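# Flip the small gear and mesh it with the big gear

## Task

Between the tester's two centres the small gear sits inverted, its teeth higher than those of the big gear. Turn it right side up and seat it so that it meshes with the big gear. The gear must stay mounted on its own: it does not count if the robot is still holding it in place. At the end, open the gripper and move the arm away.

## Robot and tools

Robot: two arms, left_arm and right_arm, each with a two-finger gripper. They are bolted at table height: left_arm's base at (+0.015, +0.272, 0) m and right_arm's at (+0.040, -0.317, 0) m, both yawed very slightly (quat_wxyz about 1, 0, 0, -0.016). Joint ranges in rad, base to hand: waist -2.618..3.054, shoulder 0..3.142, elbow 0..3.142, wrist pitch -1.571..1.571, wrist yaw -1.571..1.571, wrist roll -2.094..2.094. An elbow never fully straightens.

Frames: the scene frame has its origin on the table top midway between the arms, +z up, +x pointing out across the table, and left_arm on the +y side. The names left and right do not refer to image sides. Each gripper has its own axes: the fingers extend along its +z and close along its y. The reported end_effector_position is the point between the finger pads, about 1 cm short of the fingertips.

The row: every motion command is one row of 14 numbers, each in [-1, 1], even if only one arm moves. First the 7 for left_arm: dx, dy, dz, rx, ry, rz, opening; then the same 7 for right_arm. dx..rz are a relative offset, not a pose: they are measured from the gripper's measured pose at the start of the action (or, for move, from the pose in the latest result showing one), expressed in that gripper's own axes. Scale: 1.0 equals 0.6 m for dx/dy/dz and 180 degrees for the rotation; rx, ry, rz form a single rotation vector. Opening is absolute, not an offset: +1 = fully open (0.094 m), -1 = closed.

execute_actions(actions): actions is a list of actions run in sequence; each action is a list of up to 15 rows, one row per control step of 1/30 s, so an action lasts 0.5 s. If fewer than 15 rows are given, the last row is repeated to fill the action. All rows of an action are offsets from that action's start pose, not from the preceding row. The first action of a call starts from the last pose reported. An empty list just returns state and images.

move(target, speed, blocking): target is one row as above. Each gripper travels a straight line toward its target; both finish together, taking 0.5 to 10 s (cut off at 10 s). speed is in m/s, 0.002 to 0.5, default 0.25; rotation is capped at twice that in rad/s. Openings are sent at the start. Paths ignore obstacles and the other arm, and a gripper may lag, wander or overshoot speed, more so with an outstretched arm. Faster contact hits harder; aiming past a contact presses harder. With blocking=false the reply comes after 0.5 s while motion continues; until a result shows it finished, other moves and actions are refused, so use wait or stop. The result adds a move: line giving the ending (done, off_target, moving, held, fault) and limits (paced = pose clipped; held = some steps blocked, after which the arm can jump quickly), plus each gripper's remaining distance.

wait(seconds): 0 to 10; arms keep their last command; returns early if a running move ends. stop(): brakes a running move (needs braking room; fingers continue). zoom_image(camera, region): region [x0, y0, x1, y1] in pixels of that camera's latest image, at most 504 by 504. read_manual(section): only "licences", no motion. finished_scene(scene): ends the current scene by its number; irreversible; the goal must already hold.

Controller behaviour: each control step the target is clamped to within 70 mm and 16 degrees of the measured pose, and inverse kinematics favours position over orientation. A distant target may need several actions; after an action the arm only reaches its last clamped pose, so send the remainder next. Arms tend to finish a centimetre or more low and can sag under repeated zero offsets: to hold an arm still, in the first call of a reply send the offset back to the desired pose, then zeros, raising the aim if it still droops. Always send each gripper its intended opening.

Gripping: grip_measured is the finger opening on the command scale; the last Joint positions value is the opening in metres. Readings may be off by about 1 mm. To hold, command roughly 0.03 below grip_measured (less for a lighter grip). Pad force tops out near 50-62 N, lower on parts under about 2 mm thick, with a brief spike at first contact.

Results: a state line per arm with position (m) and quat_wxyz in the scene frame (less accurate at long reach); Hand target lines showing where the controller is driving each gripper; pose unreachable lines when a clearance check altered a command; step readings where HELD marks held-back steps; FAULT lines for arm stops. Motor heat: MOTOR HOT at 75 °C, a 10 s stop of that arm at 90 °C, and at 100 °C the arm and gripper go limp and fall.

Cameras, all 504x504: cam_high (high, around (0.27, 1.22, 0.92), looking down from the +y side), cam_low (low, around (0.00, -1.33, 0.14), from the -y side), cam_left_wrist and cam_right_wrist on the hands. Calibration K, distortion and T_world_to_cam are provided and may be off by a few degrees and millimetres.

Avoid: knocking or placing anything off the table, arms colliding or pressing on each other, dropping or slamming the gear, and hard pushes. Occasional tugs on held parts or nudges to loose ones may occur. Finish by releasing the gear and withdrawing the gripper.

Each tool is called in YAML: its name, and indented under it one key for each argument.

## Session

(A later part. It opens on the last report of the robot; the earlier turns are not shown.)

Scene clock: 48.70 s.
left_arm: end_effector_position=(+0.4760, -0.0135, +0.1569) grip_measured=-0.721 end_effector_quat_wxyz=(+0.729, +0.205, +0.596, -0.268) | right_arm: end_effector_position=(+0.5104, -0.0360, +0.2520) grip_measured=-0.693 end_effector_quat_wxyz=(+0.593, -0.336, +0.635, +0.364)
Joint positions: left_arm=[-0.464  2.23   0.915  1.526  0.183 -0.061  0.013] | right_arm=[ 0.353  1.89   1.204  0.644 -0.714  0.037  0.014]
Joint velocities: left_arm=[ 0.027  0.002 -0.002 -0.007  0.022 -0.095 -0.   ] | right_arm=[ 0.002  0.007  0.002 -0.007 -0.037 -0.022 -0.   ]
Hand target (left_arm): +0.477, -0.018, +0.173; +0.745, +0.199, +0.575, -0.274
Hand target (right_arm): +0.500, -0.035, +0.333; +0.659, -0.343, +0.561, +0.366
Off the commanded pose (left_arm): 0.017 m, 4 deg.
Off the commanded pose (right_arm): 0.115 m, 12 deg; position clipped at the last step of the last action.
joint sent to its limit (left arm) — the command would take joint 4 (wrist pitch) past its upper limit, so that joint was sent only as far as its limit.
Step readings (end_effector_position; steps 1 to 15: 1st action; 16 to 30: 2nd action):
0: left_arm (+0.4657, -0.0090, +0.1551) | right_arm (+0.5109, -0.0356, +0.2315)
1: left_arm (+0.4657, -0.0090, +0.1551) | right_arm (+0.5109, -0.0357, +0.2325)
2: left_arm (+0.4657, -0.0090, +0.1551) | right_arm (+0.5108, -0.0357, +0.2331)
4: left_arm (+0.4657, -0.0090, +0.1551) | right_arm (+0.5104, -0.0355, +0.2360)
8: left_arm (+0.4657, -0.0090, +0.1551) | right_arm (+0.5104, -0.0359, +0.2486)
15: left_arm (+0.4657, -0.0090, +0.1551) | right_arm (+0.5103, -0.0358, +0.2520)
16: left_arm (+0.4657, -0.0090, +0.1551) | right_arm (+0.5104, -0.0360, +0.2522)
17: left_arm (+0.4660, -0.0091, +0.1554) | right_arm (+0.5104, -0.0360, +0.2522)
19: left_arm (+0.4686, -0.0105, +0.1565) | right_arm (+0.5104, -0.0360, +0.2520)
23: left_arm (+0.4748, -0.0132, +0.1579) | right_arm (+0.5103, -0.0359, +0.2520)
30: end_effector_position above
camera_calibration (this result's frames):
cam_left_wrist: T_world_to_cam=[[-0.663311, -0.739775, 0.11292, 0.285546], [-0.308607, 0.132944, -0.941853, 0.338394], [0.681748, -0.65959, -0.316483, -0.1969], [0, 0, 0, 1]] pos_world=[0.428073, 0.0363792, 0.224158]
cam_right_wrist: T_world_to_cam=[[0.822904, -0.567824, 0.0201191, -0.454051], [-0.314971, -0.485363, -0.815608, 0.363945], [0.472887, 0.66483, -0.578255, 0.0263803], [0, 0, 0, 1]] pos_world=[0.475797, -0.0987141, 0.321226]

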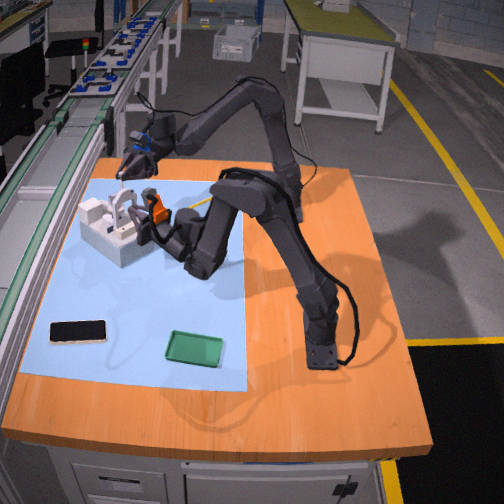

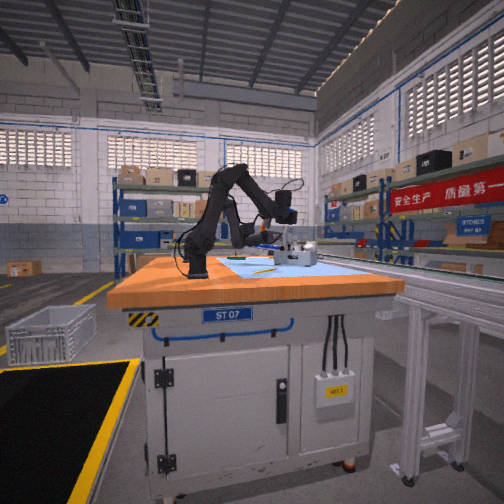

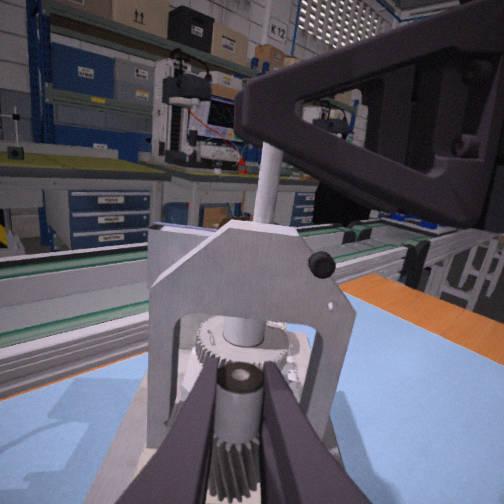

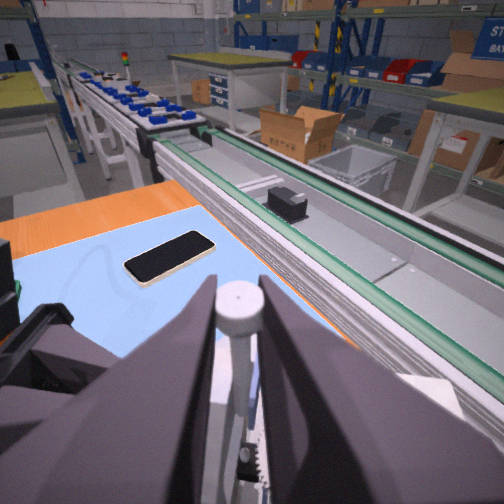

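execute_actions:
  actions:
    - [[-0.025,-0.012,0.015,0,-0.03,0.012,-0.78,-0.19,0.02,0,0,-0.07,-0.03,-0.76],[-0.025,-0.013,0.018,0,-0.03,0.012,-0.78,-0.19,0.02,0,0,-0.07,-0.03,-0.76],[-0.025,-0.014,0.021,0,-0.03,0.012,-0.78,-0.19,0.02,0,0,-0.07,-0.03,-0.76],[-0.025,-0.015,0.024,0,-0.03,0.012,-0.78,-0.19,0.02,0,0,-0.07,-0.03,-0.76],[-0.025,-0.015,0.027,0,-0.03,0.012,-0.78,-0.19,0.02,0,0,-0.07,-0.03,-0.76],[-0.024,-0.015,0.03,0,-0.03,0.012,-0.78,-0.19,0.02,0,0,-0.07,-0.03,-0.76]]

Scene clock: 49.60 s.
left_arm: end_effector_position=(+0.4799, -0.0256, +0.1590) grip_measured=-0.721 end_effector_quat_wxyz=(+0.738, +0.209, +0.586, -0.262) | right_arm: end_effector_position=(+0.5105, -0.0357, +0.2561) grip_measured=-0.693 end_effector_quat_wxyz=(+0.595, -0.329, +0.633, +0.370)
Joint positions: left_arm=[-0.488  2.26   0.963  1.526  0.158 -0.036  0.013] | right_arm=[ 0.354  1.889  1.204  0.663 -0.713  0.063  0.014]
Joint velocities: left_arm=[ 0.002 -0.002  0.012  0.007 -0.051  0.051  0.001] | right_arm=[-0.012 -0.007  0.012 -0.007  0.066 -0.051 -0.   ]
Hand target (left_arm): +0.481, -0.029, +0.175; +0.756, +0.204, +0.564, -0.263
Hand target (right_arm): +0.499, -0.036, +0.340; +0.672, -0.326, +0.550, +0.373
Off the commanded pose (left_arm): 0.016 m, 4 deg.
Off the commanded pose (right_arm): 0.111 m, 13 deg; position clipped at the last step of the last action.
joint sent to its limit (left arm) — the command would take joint 4 (wrist pitch) past its upper limit, so that joint was sent only as far as its limit.
Step readings (end_effector_position):
0: left_arm (+0.4760, -0.0134, +0.1569) | right_arm (+0.5104, -0.0360, +0.2522)
1: left_arm (+0.4760, -0.0136, +0.1569) | right_arm (+0.5105, -0.0359, +0.2531)
2: left_arm (+0.4760, -0.0139, +0.1572) | right_arm (+0.5105, -0.0357, +0.2541)
4: left_arm (+0.4763, -0.0171, +0.1585) | right_arm (+0.5105, -0.0357, +0.2558)
8: left_arm (+0.4786, -0.0251, +0.1604) | right_arm (+0.5105, -0.0357, +0.2561)
15: end_effector_position above
camera_calibration (this result's frames):
cam_left_wrist: T_world_to_cam=[[-0.662184, -0.743984, 0.0894373, 0.28205], [-0.281063, 0.135956, -0.95001, 0.331398], [0.694633, -0.654219, -0.299135, -0.215685], [0, 0, 0, 1]] pos_world=[0.429734, 0.0236798, 0.225087]
cam_right_wrist: T_world_to_cam=[[0.822161, -0.569224, 0.00596548, -0.450117], [-0.31879, -0.469077, -0.823613, 0.37202], [0.471619, 0.675241, -0.56712, 0.0267121], [0, 0, 0, 1]] pos_world=[0.476067, -0.0997485, 0.324235]

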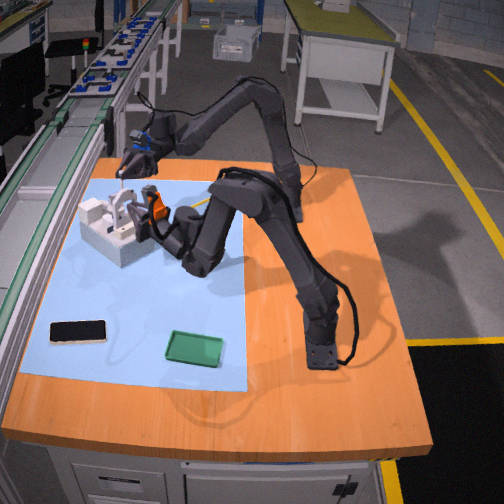

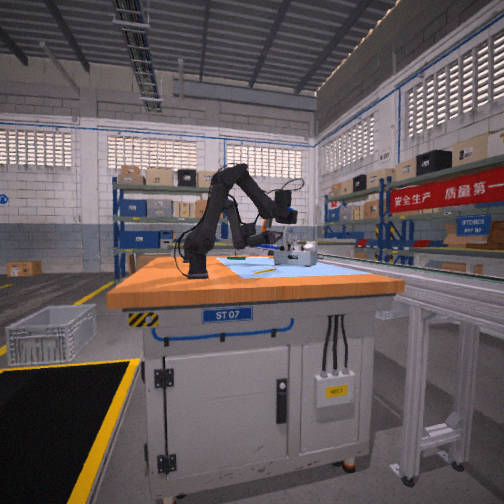

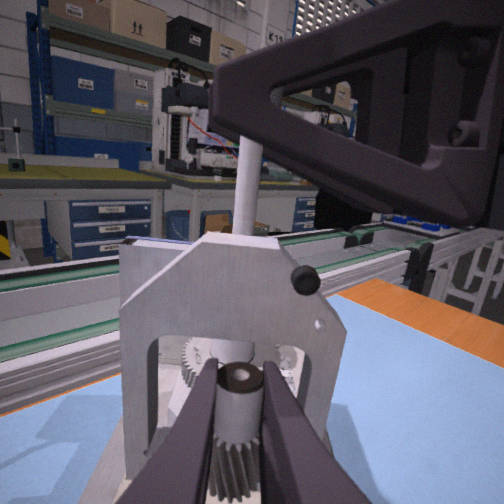

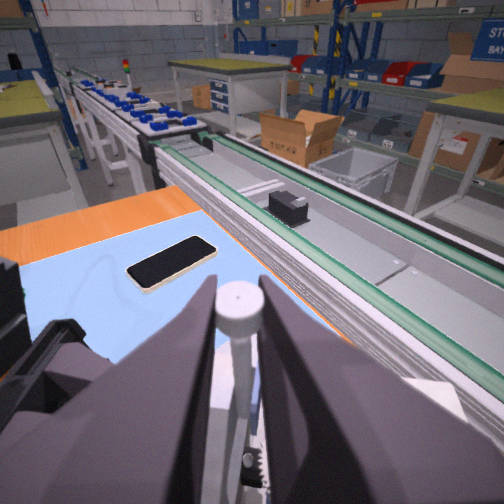

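execute_actions:
  actions:
    - [[-0.022,0,0.015,0,-0.03,0.004,-0.78,-0.19,0.02,0,0,-0.07,-0.03,-0.76],[-0.022,0,0.018,0,-0.03,0.004,-0.78,-0.19,0.02,0,0,-0.07,-0.03,-0.76],[-0.021,0,0.021,0,-0.03,0.004,-0.78,-0.19,0.02,0,0,-0.07,-0.03,-0.76],[-0.021,0,0.024,0,-0.03,0.004,-0.78,-0.19,0.02,0,0,-0.07,-0.03,-0.76],[-0.02,0,0.027,0,-0.03,0.004,-0.78,-0.19,0.02,0,0,-0.07,-0.03,-0.76],[-0.02,0,0.03,0,-0.03,0.004,-0.78,-0.19,0.02,0,0,-0.07,-0.03,-0.76]]

zoom_image:
  camera: "cam_high"
  region: [70,150,190,270]

Scene clock: 50.47 s.
left_arm: end_effector_position=(+0.4881, -0.0300, +0.1593) grip_measured=-0.721 end_effector_quat_wxyz=(+0.745, +0.207, +0.577, -0.262) | right_arm: end_effector_position=(+0.5105, -0.0357, +0.2566) grip_measured=-0.694 end_effector_quat_wxyz=(+0.594, -0.325, +0.634, +0.374)
Joint positions: left_arm=[-0.488  2.3    1.016  1.539  0.157 -0.035  0.013] | right_arm=[ 0.354  1.889  1.204  0.665 -0.713  0.074  0.014]
Joint velocities: left_arm=[-0.012 -0.007 -0.007  0.051 -0.066 -0.051  0.   ] | right_arm=[ 0.002 -0.002 -0.017 -0.007  0.007  0.022  0.   ]
Hand target (left_arm): +0.491, -0.035, +0.175; +0.761, +0.202, +0.557, -0.265
Hand target (right_arm): +0.499, -0.037, +0.341; +0.673, -0.320, +0.549, +0.378
Off the commanded pose (left_arm): 0.017 m, 4 deg.
Off the commanded pose (right_arm): 0.114 m, 14 deg; position clipped at the last step of the last action.
joint sent to its limit (left arm) — the command would take joint 4 (wrist pitch) past its upper limit, so that joint was sent only as far as its limit.
Step readings (end_effector_position):
0: left_arm (+0.4801, -0.0254, +0.1590) | right_arm (+0.5105, -0.0357, +0.2561)
1: left_arm (+0.4803, -0.0255, +0.1591) | right_arm (+0.5105, -0.0357, +0.2563)
2: left_arm (+0.4810, -0.0259, +0.1593) | right_arm (+0.5105, -0.0357, +0.2565)
4: left_arm (+0.4837, -0.0274, +0.1596) | right_arm (+0.5105, -0.0357, +0.2565)
8: left_arm (+0.4881, -0.0300, +0.1595) | right_arm (+0.5105, -0.0357, +0.2566)
15: end_effector_position above
camera_calibration (this result's frames):
cam_left_wrist: T_world_to_cam=[[-0.662731, -0.744157, 0.0837721, 0.285353], [-0.260914, 0.124599, -0.957287, 0.325567], [0.701934, -0.656281, -0.276737, -0.231376], [0, 0, 0, 1]] pos_world=[0.436468, 0.0199339, 0.223726]
cam_right_wrist: T_world_to_cam=[[0.822062, -0.569383, -0.00407758, -0.447505], [-0.325199, -0.463612, -0.824203, 0.376029], [0.467396, 0.678872, -0.56628, 0.0290413], [0, 0, 0, 1]] pos_world=[0.476587, -0.100185, 0.324545]

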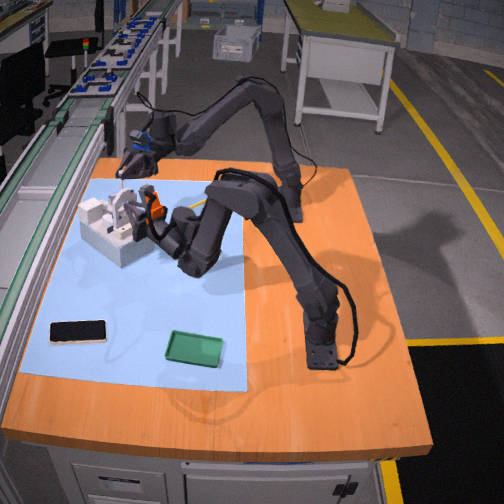

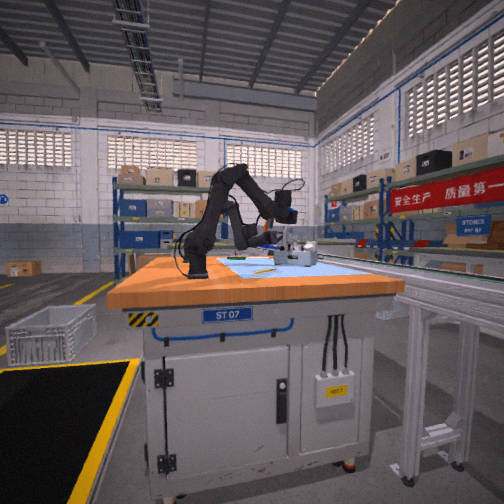

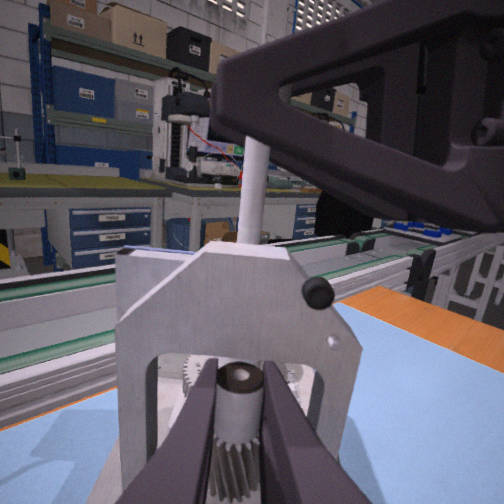

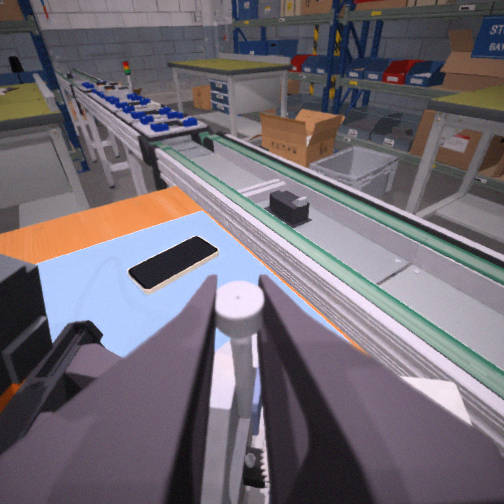

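Region (70, 150, 190, 270) of cam_high's 504x504 image, scaled by 4.200, with more detail than that image has.

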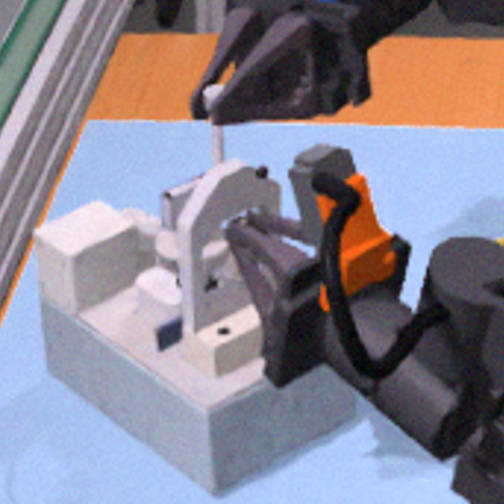

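execute_actions:
  actions:
    - [[-0.014,-0.004,0.002,0,-0.01,0.004,-0.78,-0.19,0.02,0,0,-0.07,-0.02,-0.76]]

Scene clock: 51.30 s.
left_arm: end_effector_position=(+0.4881, -0.0300, +0.1593) grip_measured=-0.721 end_effector_quat_wxyz=(+0.746, +0.208, +0.577, -0.261) | right_arm: end_effector_position=(+0.5105, -0.0357, +0.2566) grip_measured=-0.694 end_effector_quat_wxyz=(+0.590, -0.319, +0.637, +0.380)
Joint positions: left_arm=[-0.488  2.3    1.016  1.539  0.157 -0.031  0.013] | right_arm=[ 0.354  1.889  1.204  0.665 -0.713  0.095  0.014]
Joint velocities: left_arm=[-0.002 -0.007 -0.012  0.066  0.081  0.007 -0.   ] | right_arm=[-0.007 -0.007 -0.007  0.051  0.007 -0.007 -0.   ]
Hand target (left_arm): +0.486, -0.031, +0.168; +0.754, +0.207, +0.566, -0.260
Hand target (right_arm): +0.500, -0.038, +0.342; +0.666, -0.308, +0.556, +0.391
Off the commanded pose (left_arm): 0.009 m, 2 deg.
Off the commanded pose (right_arm): 0.115 m, 13 deg; position clipped at the last step of the last action.
joint sent to its limit (left arm) — the command would take joint 4 (wrist pitch) past its upper limit, so that joint was sent only as far as its limit.
Step readings (end_effector_position):
0: left_arm (+0.4881, -0.0300, +0.1593) | right_arm (+0.5105, -0.0357, +0.2566)
1: left_arm (+0.4881, -0.0300, +0.1593) | right_arm (+0.5105, -0.0357, +0.2566)
2: left_arm (+0.4881, -0.0300, +0.1593) | right_arm (+0.5105, -0.0357, +0.2566)
4: left_arm (+0.4881, -0.0300, +0.1593) | right_arm (+0.5105, -0.0357, +0.2566)
8: left_arm (+0.4881, -0.0300, +0.1593) | right_arm (+0.5105, -0.0357, +0.2566)
15: end_effector_position above
camera_calibration (this result's frames):
cam_left_wrist: T_world_to_cam=[[-0.662217, -0.74502, 0.080093, 0.285662], [-0.258802, 0.127099, -0.957532, 0.32465], [0.7032, -0.654822, -0.276979, -0.231912], [0, 0, 0, 1]] pos_world=[0.43627, 0.0197002, 0.223748]
cam_right_wrist: T_world_to_cam=[[0.821637, -0.569489, -0.0243924, -0.442079], [-0.33964, -0.454756, -0.823312, 0.383555], [0.457774, 0.684748, -0.567065, 0.0344081], [0, 0, 0, 1]] pos_world=[0.477748, -0.100896, 0.324513]

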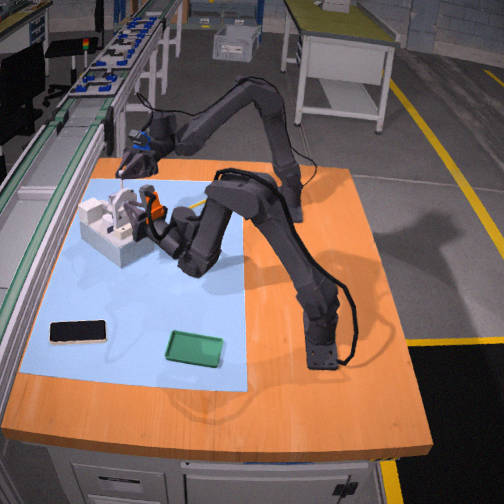

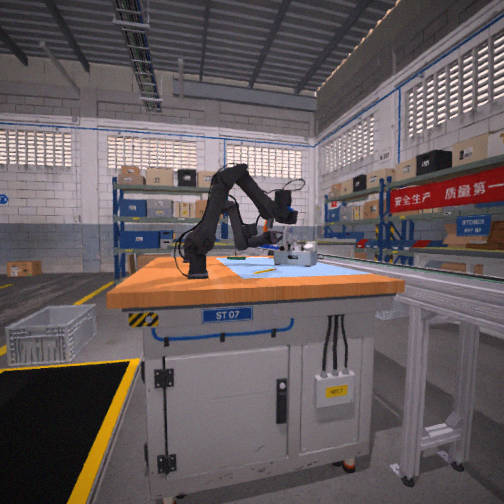

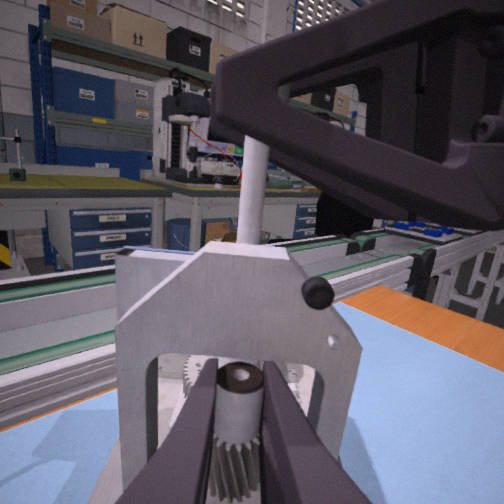

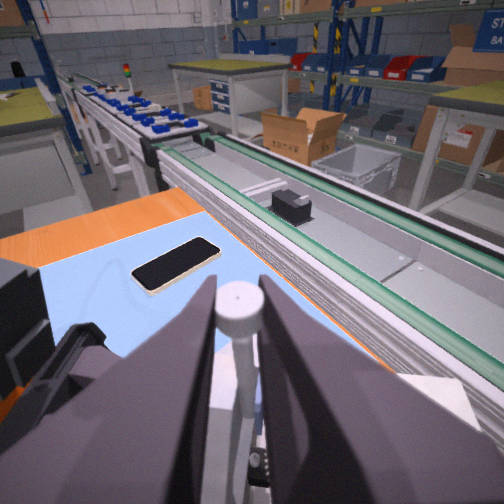

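zoom_image:
  camera: "cam_low"
  region: [240,200,330,275]

zoom_image:
  camera: "cam_high"
  region: [100,185,160,245]

Region (240, 200, 330, 275) of cam_low's 504x504 image, scaled by 5.600, with more detail than that image has.

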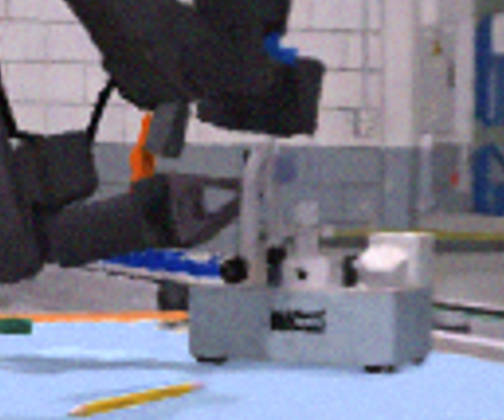

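Region (100, 185, 160, 245) of cam_high's 504x504 image, scaled by 8.400, with more detail than that image has.

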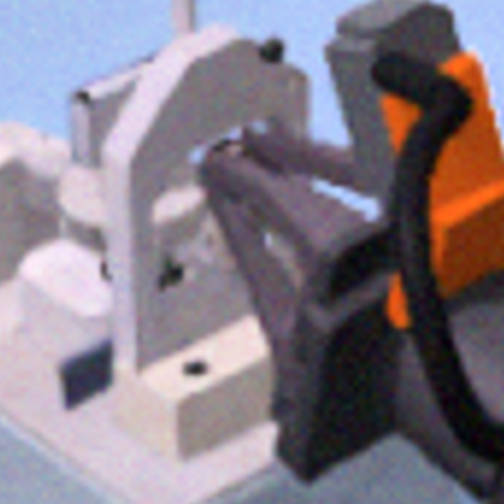

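execute_actions:
  actions:
    - [[-0.005,-0.004,0.004,0,-0.01,0,-0.78,-0.19,0.02,0,0,-0.07,-0.04,-0.76]]

Scene clock: 53.27 s.
left_arm: end_effector_position=(+0.4881, -0.0300, +0.1593) grip_measured=-0.721 end_effector_quat_wxyz=(+0.746, +0.208, +0.577, -0.261) | right_arm: end_effector_position=(+0.5105, -0.0357, +0.2567) grip_measured=-0.694 end_effector_quat_wxyz=(+0.592, -0.321, +0.636, +0.378)
Joint positions: left_arm=[-0.488  2.3    1.016  1.539  0.157 -0.031  0.013] | right_arm=[ 0.354  1.889  1.204  0.666 -0.713  0.088  0.014]
Joint velocities: left_arm=[-0.017  0.002 -0.002  0.007  0.007  0.007  0.   ] | right_arm=[ 0.017 -0.007 -0.007  0.037 -0.051  0.007  0.   ]
Hand target (left_arm): +0.488, -0.033, +0.163; +0.752, +0.205, +0.569, -0.263
Hand target (right_arm): +0.501, -0.039, +0.342; +0.675, -0.318, +0.549, +0.377
Off the commanded pose (left_arm): 0.005 m, 2 deg.
Off the commanded pose (right_arm): 0.115 m, 14 deg; position clipped at the last step of the last action.
joint sent to its limit (left arm) — the command would take joint 4 (wrist pitch) past its upper limit, so that joint was sent only as far as its limit.
Step readings (end_effector_position):
0: left_arm (+0.4881, -0.0300, +0.1593) | right_arm (+0.5105, -0.0357, +0.2566)
1: left_arm (+0.4881, -0.0300, +0.1593) | right_arm (+0.5105, -0.0357, +0.2567)
2: left_arm (+0.4881, -0.0300, +0.1593) | right_arm (+0.5105, -0.0357, +0.2567)
4: left_arm (+0.4881, -0.0300, +0.1593) | right_arm (+0.5105, -0.0357, +0.2567)
8: left_arm (+0.4881, -0.0300, +0.1593) | right_arm (+0.5105, -0.0357, +0.2567)
15: end_effector_position above
camera_calibration (this result's frames):
cam_left_wrist: T_world_to_cam=[[-0.662165, -0.745105, 0.079725, 0.285693], [-0.258591, 0.127349, -0.957556, 0.324558], [0.703327, -0.654676, -0.277003, -0.231965], [0, 0, 0, 1]] pos_world=[0.436251, 0.0196768, 0.22375]
cam_right_wrist: T_world_to_cam=[[0.821826, -0.569476, -0.017317, -0.44399], [-0.334431, -0.457574, -0.823882, 0.381007], [0.461257, 0.682879, -0.566497, 0.0324608], [0, 0, 0, 1]] pos_world=[0.47733, -0.10067, 0.324605]

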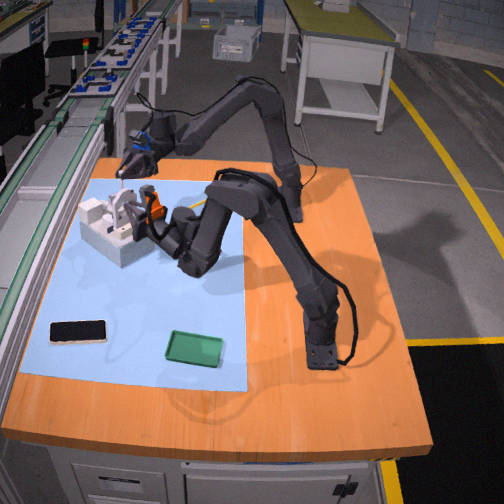

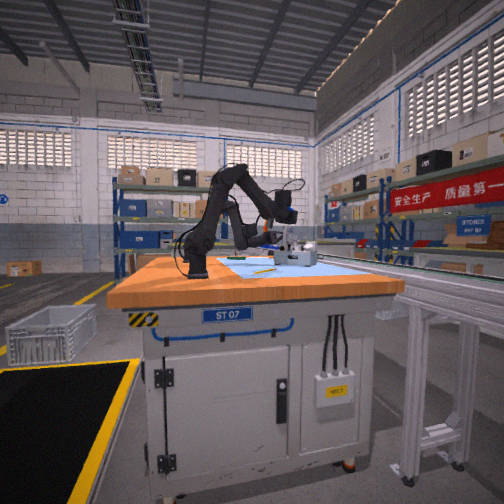

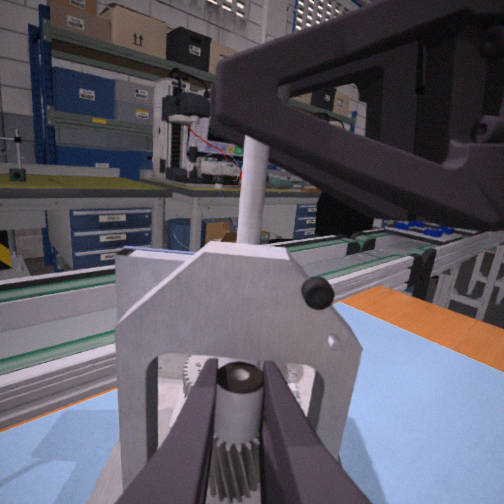

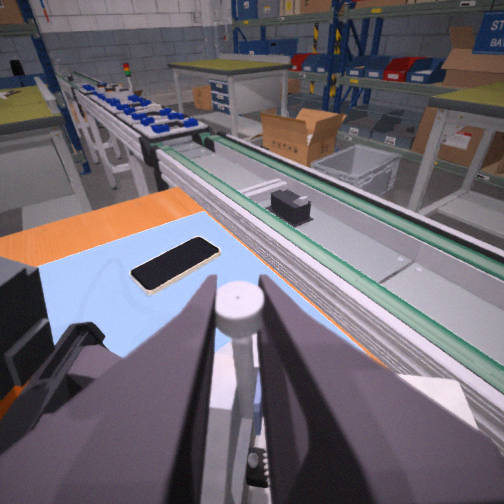

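execute_actions:
  actions:
    - [[0,-0.004,0,0,0,0,-0.78,-0.19,0.02,0,0,-0.07,-0.035,-0.76]]

Scene clock: 53.90 s.
left_arm: end_effector_position=(+0.4881, -0.0300, +0.1593) grip_measured=-0.721 end_effector_quat_wxyz=(+0.746, +0.208, +0.577, -0.261) | right_arm: end_effector_position=(+0.5105, -0.0357, +0.2567) grip_measured=-0.694 end_effector_quat_wxyz=(+0.592, -0.321, +0.636, +0.378)
Joint positions: left_arm=[-0.488  2.3    1.016  1.539  0.157 -0.031  0.013] | right_arm=[ 0.354  1.889  1.204  0.666 -0.713  0.088  0.014]
Joint velocities: left_arm=[-0.012  0.012 -0.002 -0.022 -0.007  0.037 -0.   ] | right_arm=[-0.012 -0.007 -0.002 -0.066 -0.022 -0.037  0.001]
Hand target (left_arm): +0.487, -0.032, +0.159; +0.746, +0.208, +0.577, -0.261
Hand target (right_arm): +0.501, -0.039, +0.342; +0.673, -0.316, +0.550, +0.380
Off the commanded pose (left_arm): 0.002 m, 0 deg.
Off the commanded pose (right_arm): 0.115 m, 14 deg; position clipped at the last step of the last action.
Step readings (end_effector_position):
0: left_arm (+0.4881, -0.0300, +0.1593) | right_arm (+0.5105, -0.0357, +0.2567)
1: left_arm (+0.4881, -0.0300, +0.1593) | right_arm (+0.5105, -0.0357, +0.2567)
2: left_arm (+0.4881, -0.0300, +0.1593) | right_arm (+0.5105, -0.0357, +0.2567)
4: left_arm (+0.4881, -0.0300, +0.1593) | right_arm (+0.5105, -0.0357, +0.2567)
8: left_arm (+0.4881, -0.0300, +0.1593) | right_arm (+0.5105, -0.0357, +0.2567)
15: end_effector_position above
camera_calibration (this result's frames):
cam_left_wrist: T_world_to_cam=[[-0.662165, -0.745105, 0.079725, 0.285693], [-0.258591, 0.127349, -0.957556, 0.324558], [0.703327, -0.654676, -0.277003, -0.231965], [0, 0, 0, 1]] pos_world=[0.436251, 0.0196768, 0.22375]
cam_right_wrist: T_world_to_cam=[[0.821826, -0.569476, -0.017317, -0.44399], [-0.334431, -0.457574, -0.823882, 0.381007], [0.461257, 0.682879, -0.566497, 0.0324608], [0, 0, 0, 1]] pos_world=[0.47733, -0.10067, 0.324605]

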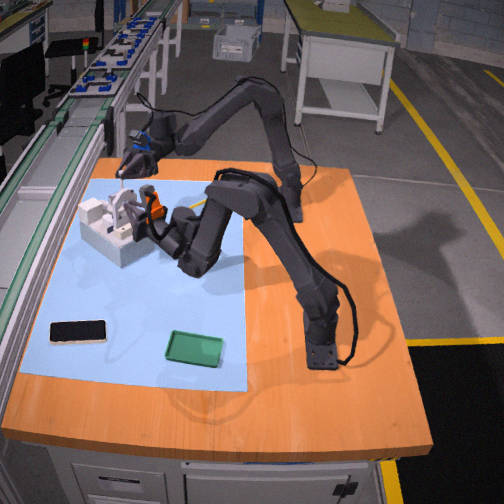

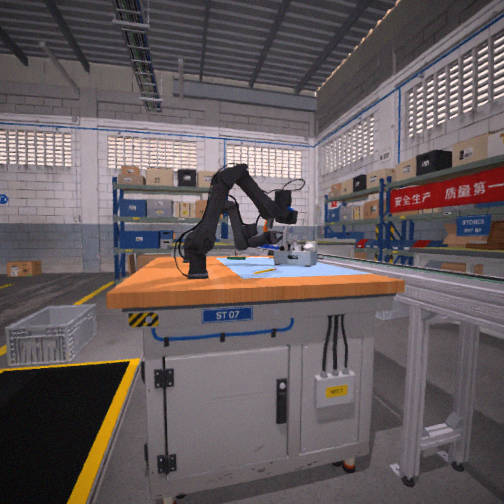

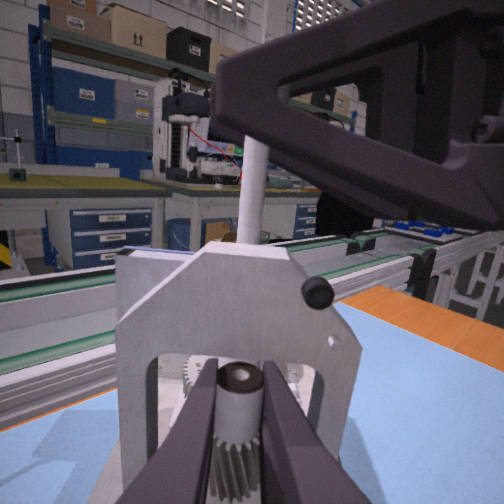

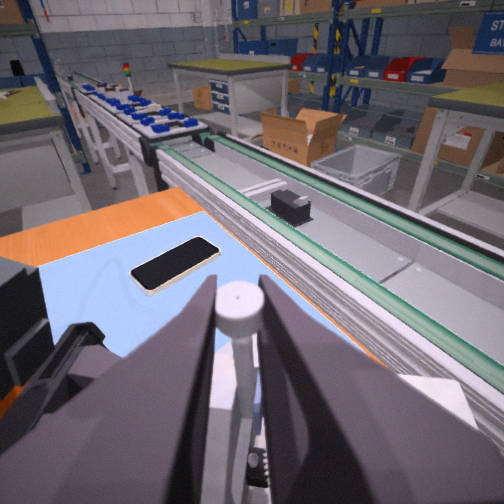

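execute_actions:
  actions:
    - [[0.006,-0.004,-0.005,0,0,0,-0.78,-0.19,0.02,0,0,-0.07,-0.035,-0.76]]

Scene clock: 54.53 s.
left_arm: end_effector_position=(+0.4881, -0.0300, +0.1593) grip_measured=-0.721 end_effector_quat_wxyz=(+0.746, +0.208, +0.577, -0.261) | right_arm: end_effector_position=(+0.5105, -0.0357, +0.2567) grip_measured=-0.694 end_effector_quat_wxyz=(+0.592, -0.321, +0.636, +0.378)
Joint positions: left_arm=[-0.488  2.3    1.016  1.539  0.157 -0.031  0.013] | right_arm=[ 0.354  1.889  1.204  0.666 -0.713  0.088  0.014]
Joint velocities: left_arm=[ 0.007  0.007 -0.007  0.007 -0.037  0.007 -0.   ] | right_arm=[-0.022 -0.017 -0.017  0.007  0.037 -0.022  0.001]
Hand target (left_arm): +0.485, -0.031, +0.155; +0.746, +0.208, +0.577, -0.261
Hand target (right_arm): +0.501, -0.039, +0.342; +0.673, -0.316, +0.550, +0.380
Off the commanded pose (left_arm): 0.005 m, 0 deg.
Off the commanded pose (right_arm): 0.115 m, 14 deg; position clipped at the last step of the last action.
Step readings (end_effector_position):
0: left_arm (+0.4881, -0.0300, +0.1593) | right_arm (+0.5105, -0.0357, +0.2567)
1: left_arm (+0.4881, -0.0300, +0.1593) | right_arm (+0.5105, -0.0357, +0.2567)
2: left_arm (+0.4881, -0.0300, +0.1593) | right_arm (+0.5105, -0.0357, +0.2567)
4: left_arm (+0.4881, -0.0300, +0.1593) | right_arm (+0.5105, -0.0357, +0.2567)
8: left_arm (+0.4881, -0.0300, +0.1593) | right_arm (+0.5105, -0.0357, +0.2567)
15: end_effector_position above
camera_calibration (this result's frames):
cam_left_wrist: T_world_to_cam=[[-0.662165, -0.745105, 0.079725, 0.285693], [-0.258591, 0.127349, -0.957556, 0.324558], [0.703327, -0.654676, -0.277003, -0.231965], [0, 0, 0, 1]] pos_world=[0.436251, 0.0196768, 0.22375]
cam_right_wrist: T_world_to_cam=[[0.821826, -0.569476, -0.017317, -0.44399], [-0.334431, -0.457574, -0.823882, 0.381007], [0.461257, 0.682879, -0.566497, 0.0324608], [0, 0, 0, 1]] pos_world=[0.47733, -0.10067, 0.324605]

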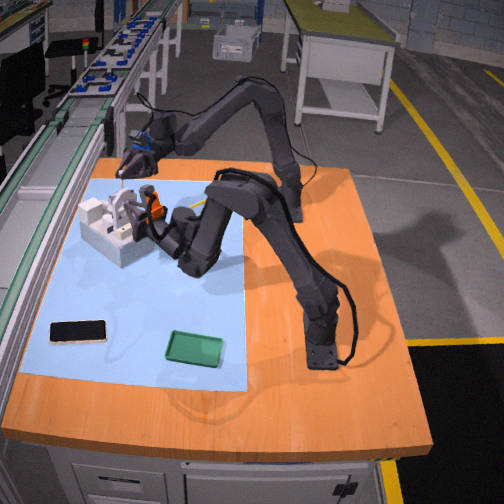

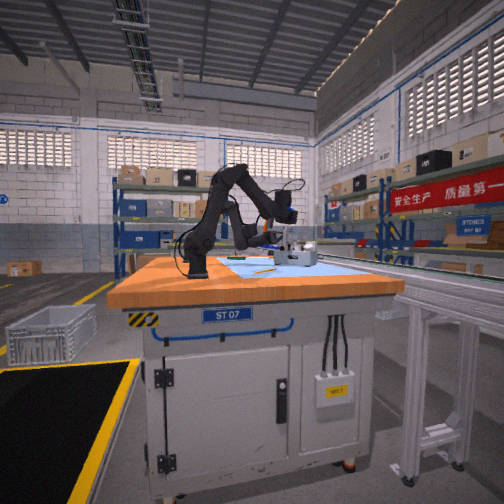

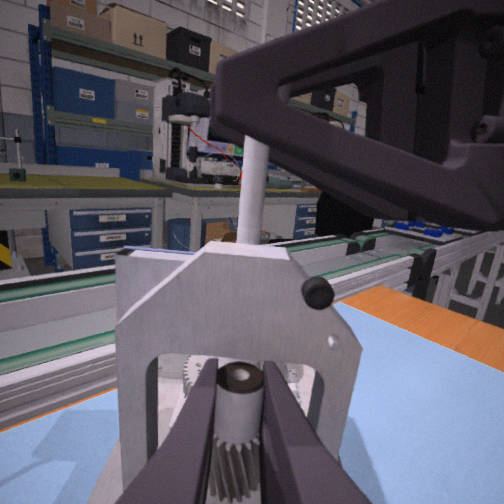

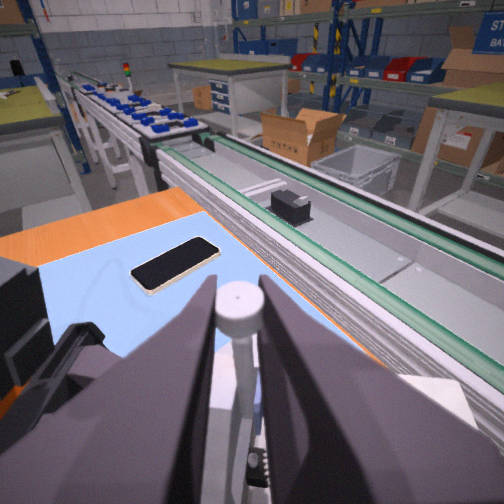

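execute_actions:
  actions:
    - [[-0.01,-0.004,-0.014,0,-0.01,0,-0.78,-0.19,0.02,0,0,-0.07,-0.035,-0.76]]

Scene clock: 55.17 s.
left_arm: end_effector_position=(+0.4828, -0.0269, +0.1483) grip_measured=-0.721 end_effector_quat_wxyz=(+0.736, +0.210, +0.589, -0.259) | right_arm: end_effector_position=(+0.5105, -0.0357, +0.2567) grip_measured=-0.694 end_effector_quat_wxyz=(+0.592, -0.321, +0.636, +0.378)
Joint positions: left_arm=[-0.488  2.296  0.979  1.539  0.157 -0.031  0.013] | right_arm=[ 0.354  1.889  1.204  0.666 -0.713  0.088  0.014]
Joint velocities: left_arm=[-0.007 -0.002 -0.007  0.007 -0.022  0.051  0.   ] | right_arm=[-0.017 -0.012  0.007  0.051 -0.066  0.007 -0.   ]
Hand target (left_arm): +0.480, -0.026, +0.163; +0.747, +0.208, +0.576, -0.261
Hand target (right_arm): +0.501, -0.039, +0.342; +0.673, -0.316, +0.550, +0.380
Off the commanded pose (left_arm): 0.015 m, 4 deg.
Off the commanded pose (right_arm): 0.115 m, 14 deg; position clipped at the last step of the last action.
joint sent to its limit (left arm) — the command would take joint 4 (wrist pitch) past its upper limit, so that joint was sent only as far as its limit.
Step readings (end_effector_position):
0: left_arm (+0.4881, -0.0300, +0.1593) | right_arm (+0.5105, -0.0357, +0.2567)
1: left_arm (+0.4875, -0.0296, +0.1582) | right_arm (+0.5105, -0.0357, +0.2567)
2: left_arm (+0.4863, -0.0289, +0.1564) | right_arm (+0.5105, -0.0357, +0.2567)
4: left_arm (+0.4842, -0.0277, +0.1516) | right_arm (+0.5105, -0.0357, +0.2567)
8: left_arm (+0.4828, -0.0269, +0.1483) | right_arm (+0.5105, -0.0357, +0.2567)
15: end_effector_position above
camera_calibration (this result's frames):
cam_left_wrist: T_world_to_cam=[[-0.65983, -0.746444, 0.0862883, 0.283194], [-0.285389, 0.142717, -0.947726, 0.324145], [0.69511, -0.649964, -0.307196, -0.220751], [0, 0, 0, 1]] pos_world=[0.432814, 0.0216477, 0.214951]
cam_right_wrist: T_world_to_cam=[[0.821826, -0.569476, -0.017317, -0.44399], [-0.334431, -0.457574, -0.823882, 0.381007], [0.461257, 0.682879, -0.566497, 0.0324608], [0, 0, 0, 1]] pos_world=[0.47733, -0.10067, 0.324605]

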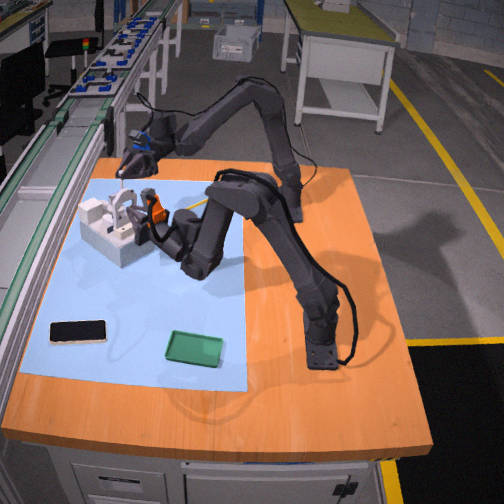

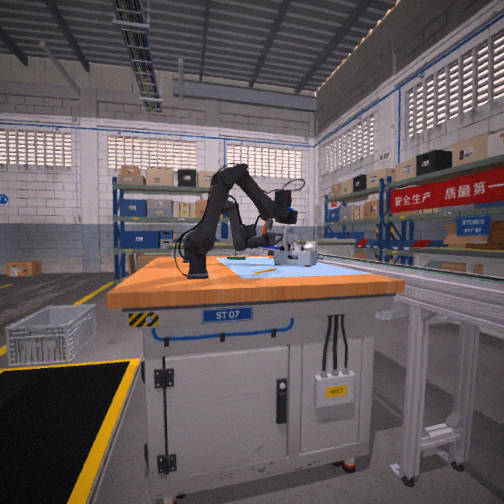

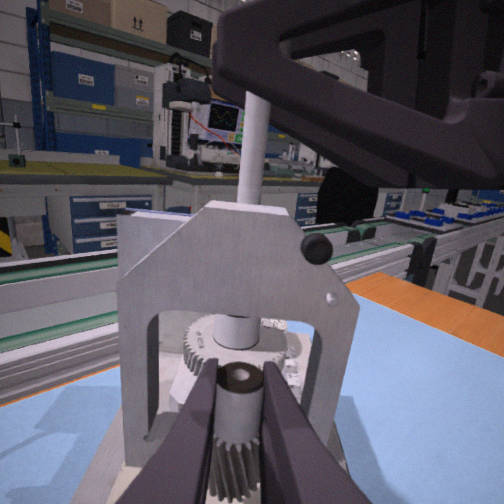

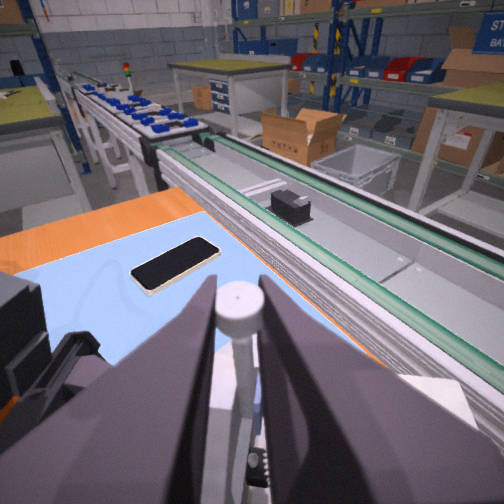

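execute_actions:
  actions:
    - [[-0.027,-0.004,0.012,0,-0.03,0,-0.78,-0.19,0.02,0,0,-0.07,-0.035,-0.76],[-0.027,-0.004,0.015,0,-0.03,0,-0.78,-0.19,0.02,0,0,-0.07,-0.035,-0.76],[-0.027,-0.004,0.018,0,-0.03,0,-0.78,-0.19,0.02,0,0,-0.07,-0.035,-0.76],[-0.027,-0.004,0.021,0,-0.03,0,-0.78,-0.19,0.02,0,0,-0.07,-0.035,-0.76],[-0.027,-0.004,0.024,0,-0.03,0,-0.78,-0.19,0.02,0,0,-0.07,-0.035,-0.76],[-0.027,-0.004,0.027,0,-0.03,0,-0.78,-0.19,0.02,0,0,-0.07,-0.035,-0.76],[-0.027,-0.004,0.03,0,-0.03,0,-0.78,-0.19,0.02,0,0,-0.07,-0.035,-0.76]]

Scene clock: 56.17 s.
left_arm: end_effector_position=(+0.4920, -0.0310, +0.1558) grip_measured=-0.721 end_effector_quat_wxyz=(+0.746, +0.204, +0.578, -0.261) | right_arm: end_effector_position=(+0.5105, -0.0357, +0.2567) grip_measured=-0.694 end_effector_quat_wxyz=(+0.592, -0.321, +0.636, +0.378)
Joint positions: left_arm=[-0.488  2.32   1.035  1.539  0.15  -0.035  0.013] | right_arm=[ 0.354  1.889  1.204  0.666 -0.713  0.088  0.014]
Joint velocities: left_arm=[ 0.002  0.007 -0.002  0.037 -0.051 -0.037 -0.001] | right_arm=[-0.022 -0.007 -0.017  0.007  0.022 -0.081 -0.001]
Hand target (left_arm): +0.492, -0.038, +0.168; +0.757, +0.200, +0.562, -0.267
Hand target (right_arm): +0.501, -0.039, +0.342; +0.673, -0.316, +0.550, +0.380
Off the commanded pose (left_arm): 0.014 m, 4 deg.
Off the commanded pose (right_arm): 0.115 m, 14 deg; position clipped at the last step of the last action.
joint sent to its limit (left arm) — the command would take joint 4 (wrist pitch) past its upper limit, so that joint was sent only as far as its limit.
Step readings (end_effector_position):
0: left_arm (+0.4828, -0.0269, +0.1483) | right_arm (+0.5105, -0.0357, +0.2567)
1: left_arm (+0.4828, -0.0269, +0.1483) | right_arm (+0.5105, -0.0357, +0.2567)
2: left_arm (+0.4828, -0.0269, +0.1483) | right_arm (+0.5105, -0.0357, +0.2567)
4: left_arm (+0.4838, -0.0273, +0.1498) | right_arm (+0.5105, -0.0357, +0.2567)
8: left_arm (+0.4895, -0.0301, +0.1558) | right_arm (+0.5105, -0.0357, +0.2567)
15: end_effector_position above
camera_calibration (this result's frames):
cam_left_wrist: T_world_to_cam=[[-0.658231, -0.747963, 0.0853453, 0.28492], [-0.262689, 0.121961, -0.957142, 0.324077], [0.705497, -0.65244, -0.27676, -0.2374], [0, 0, 0, 1]] pos_world=[0.44016, 0.0186953, 0.220169]
cam_right_wrist: T_world_to_cam=[[0.821826, -0.569476, -0.017317, -0.44399], [-0.334431, -0.457574, -0.823882, 0.381007], [0.461257, 0.682879, -0.566497, 0.0324608], [0, 0, 0, 1]] pos_world=[0.47733, -0.10067, 0.324605]

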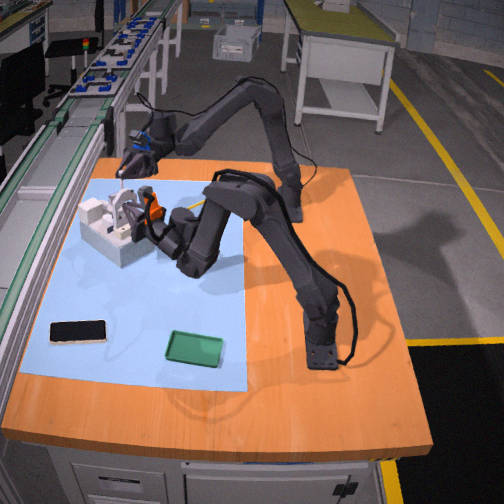

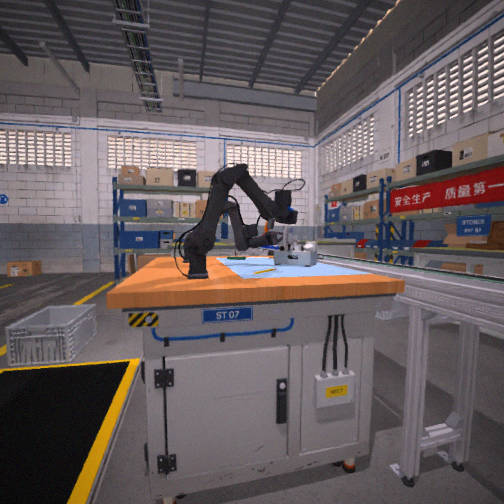

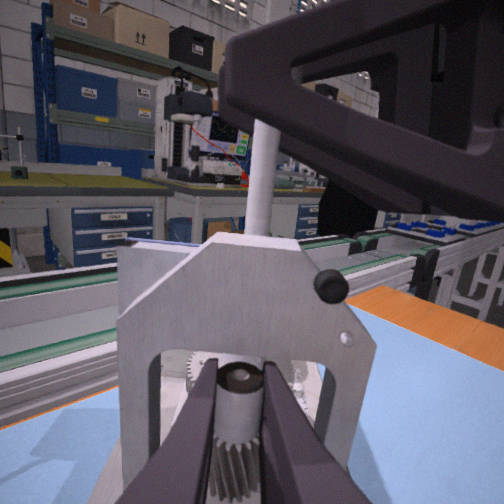

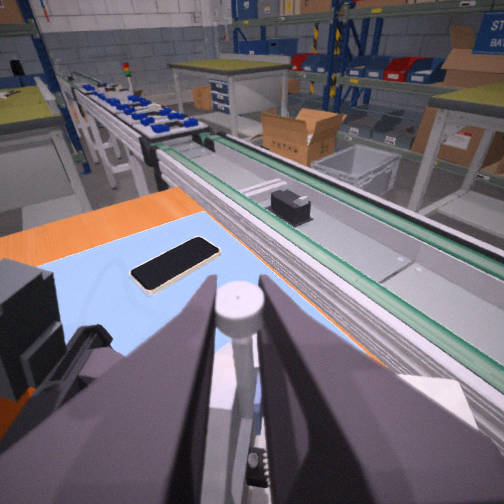

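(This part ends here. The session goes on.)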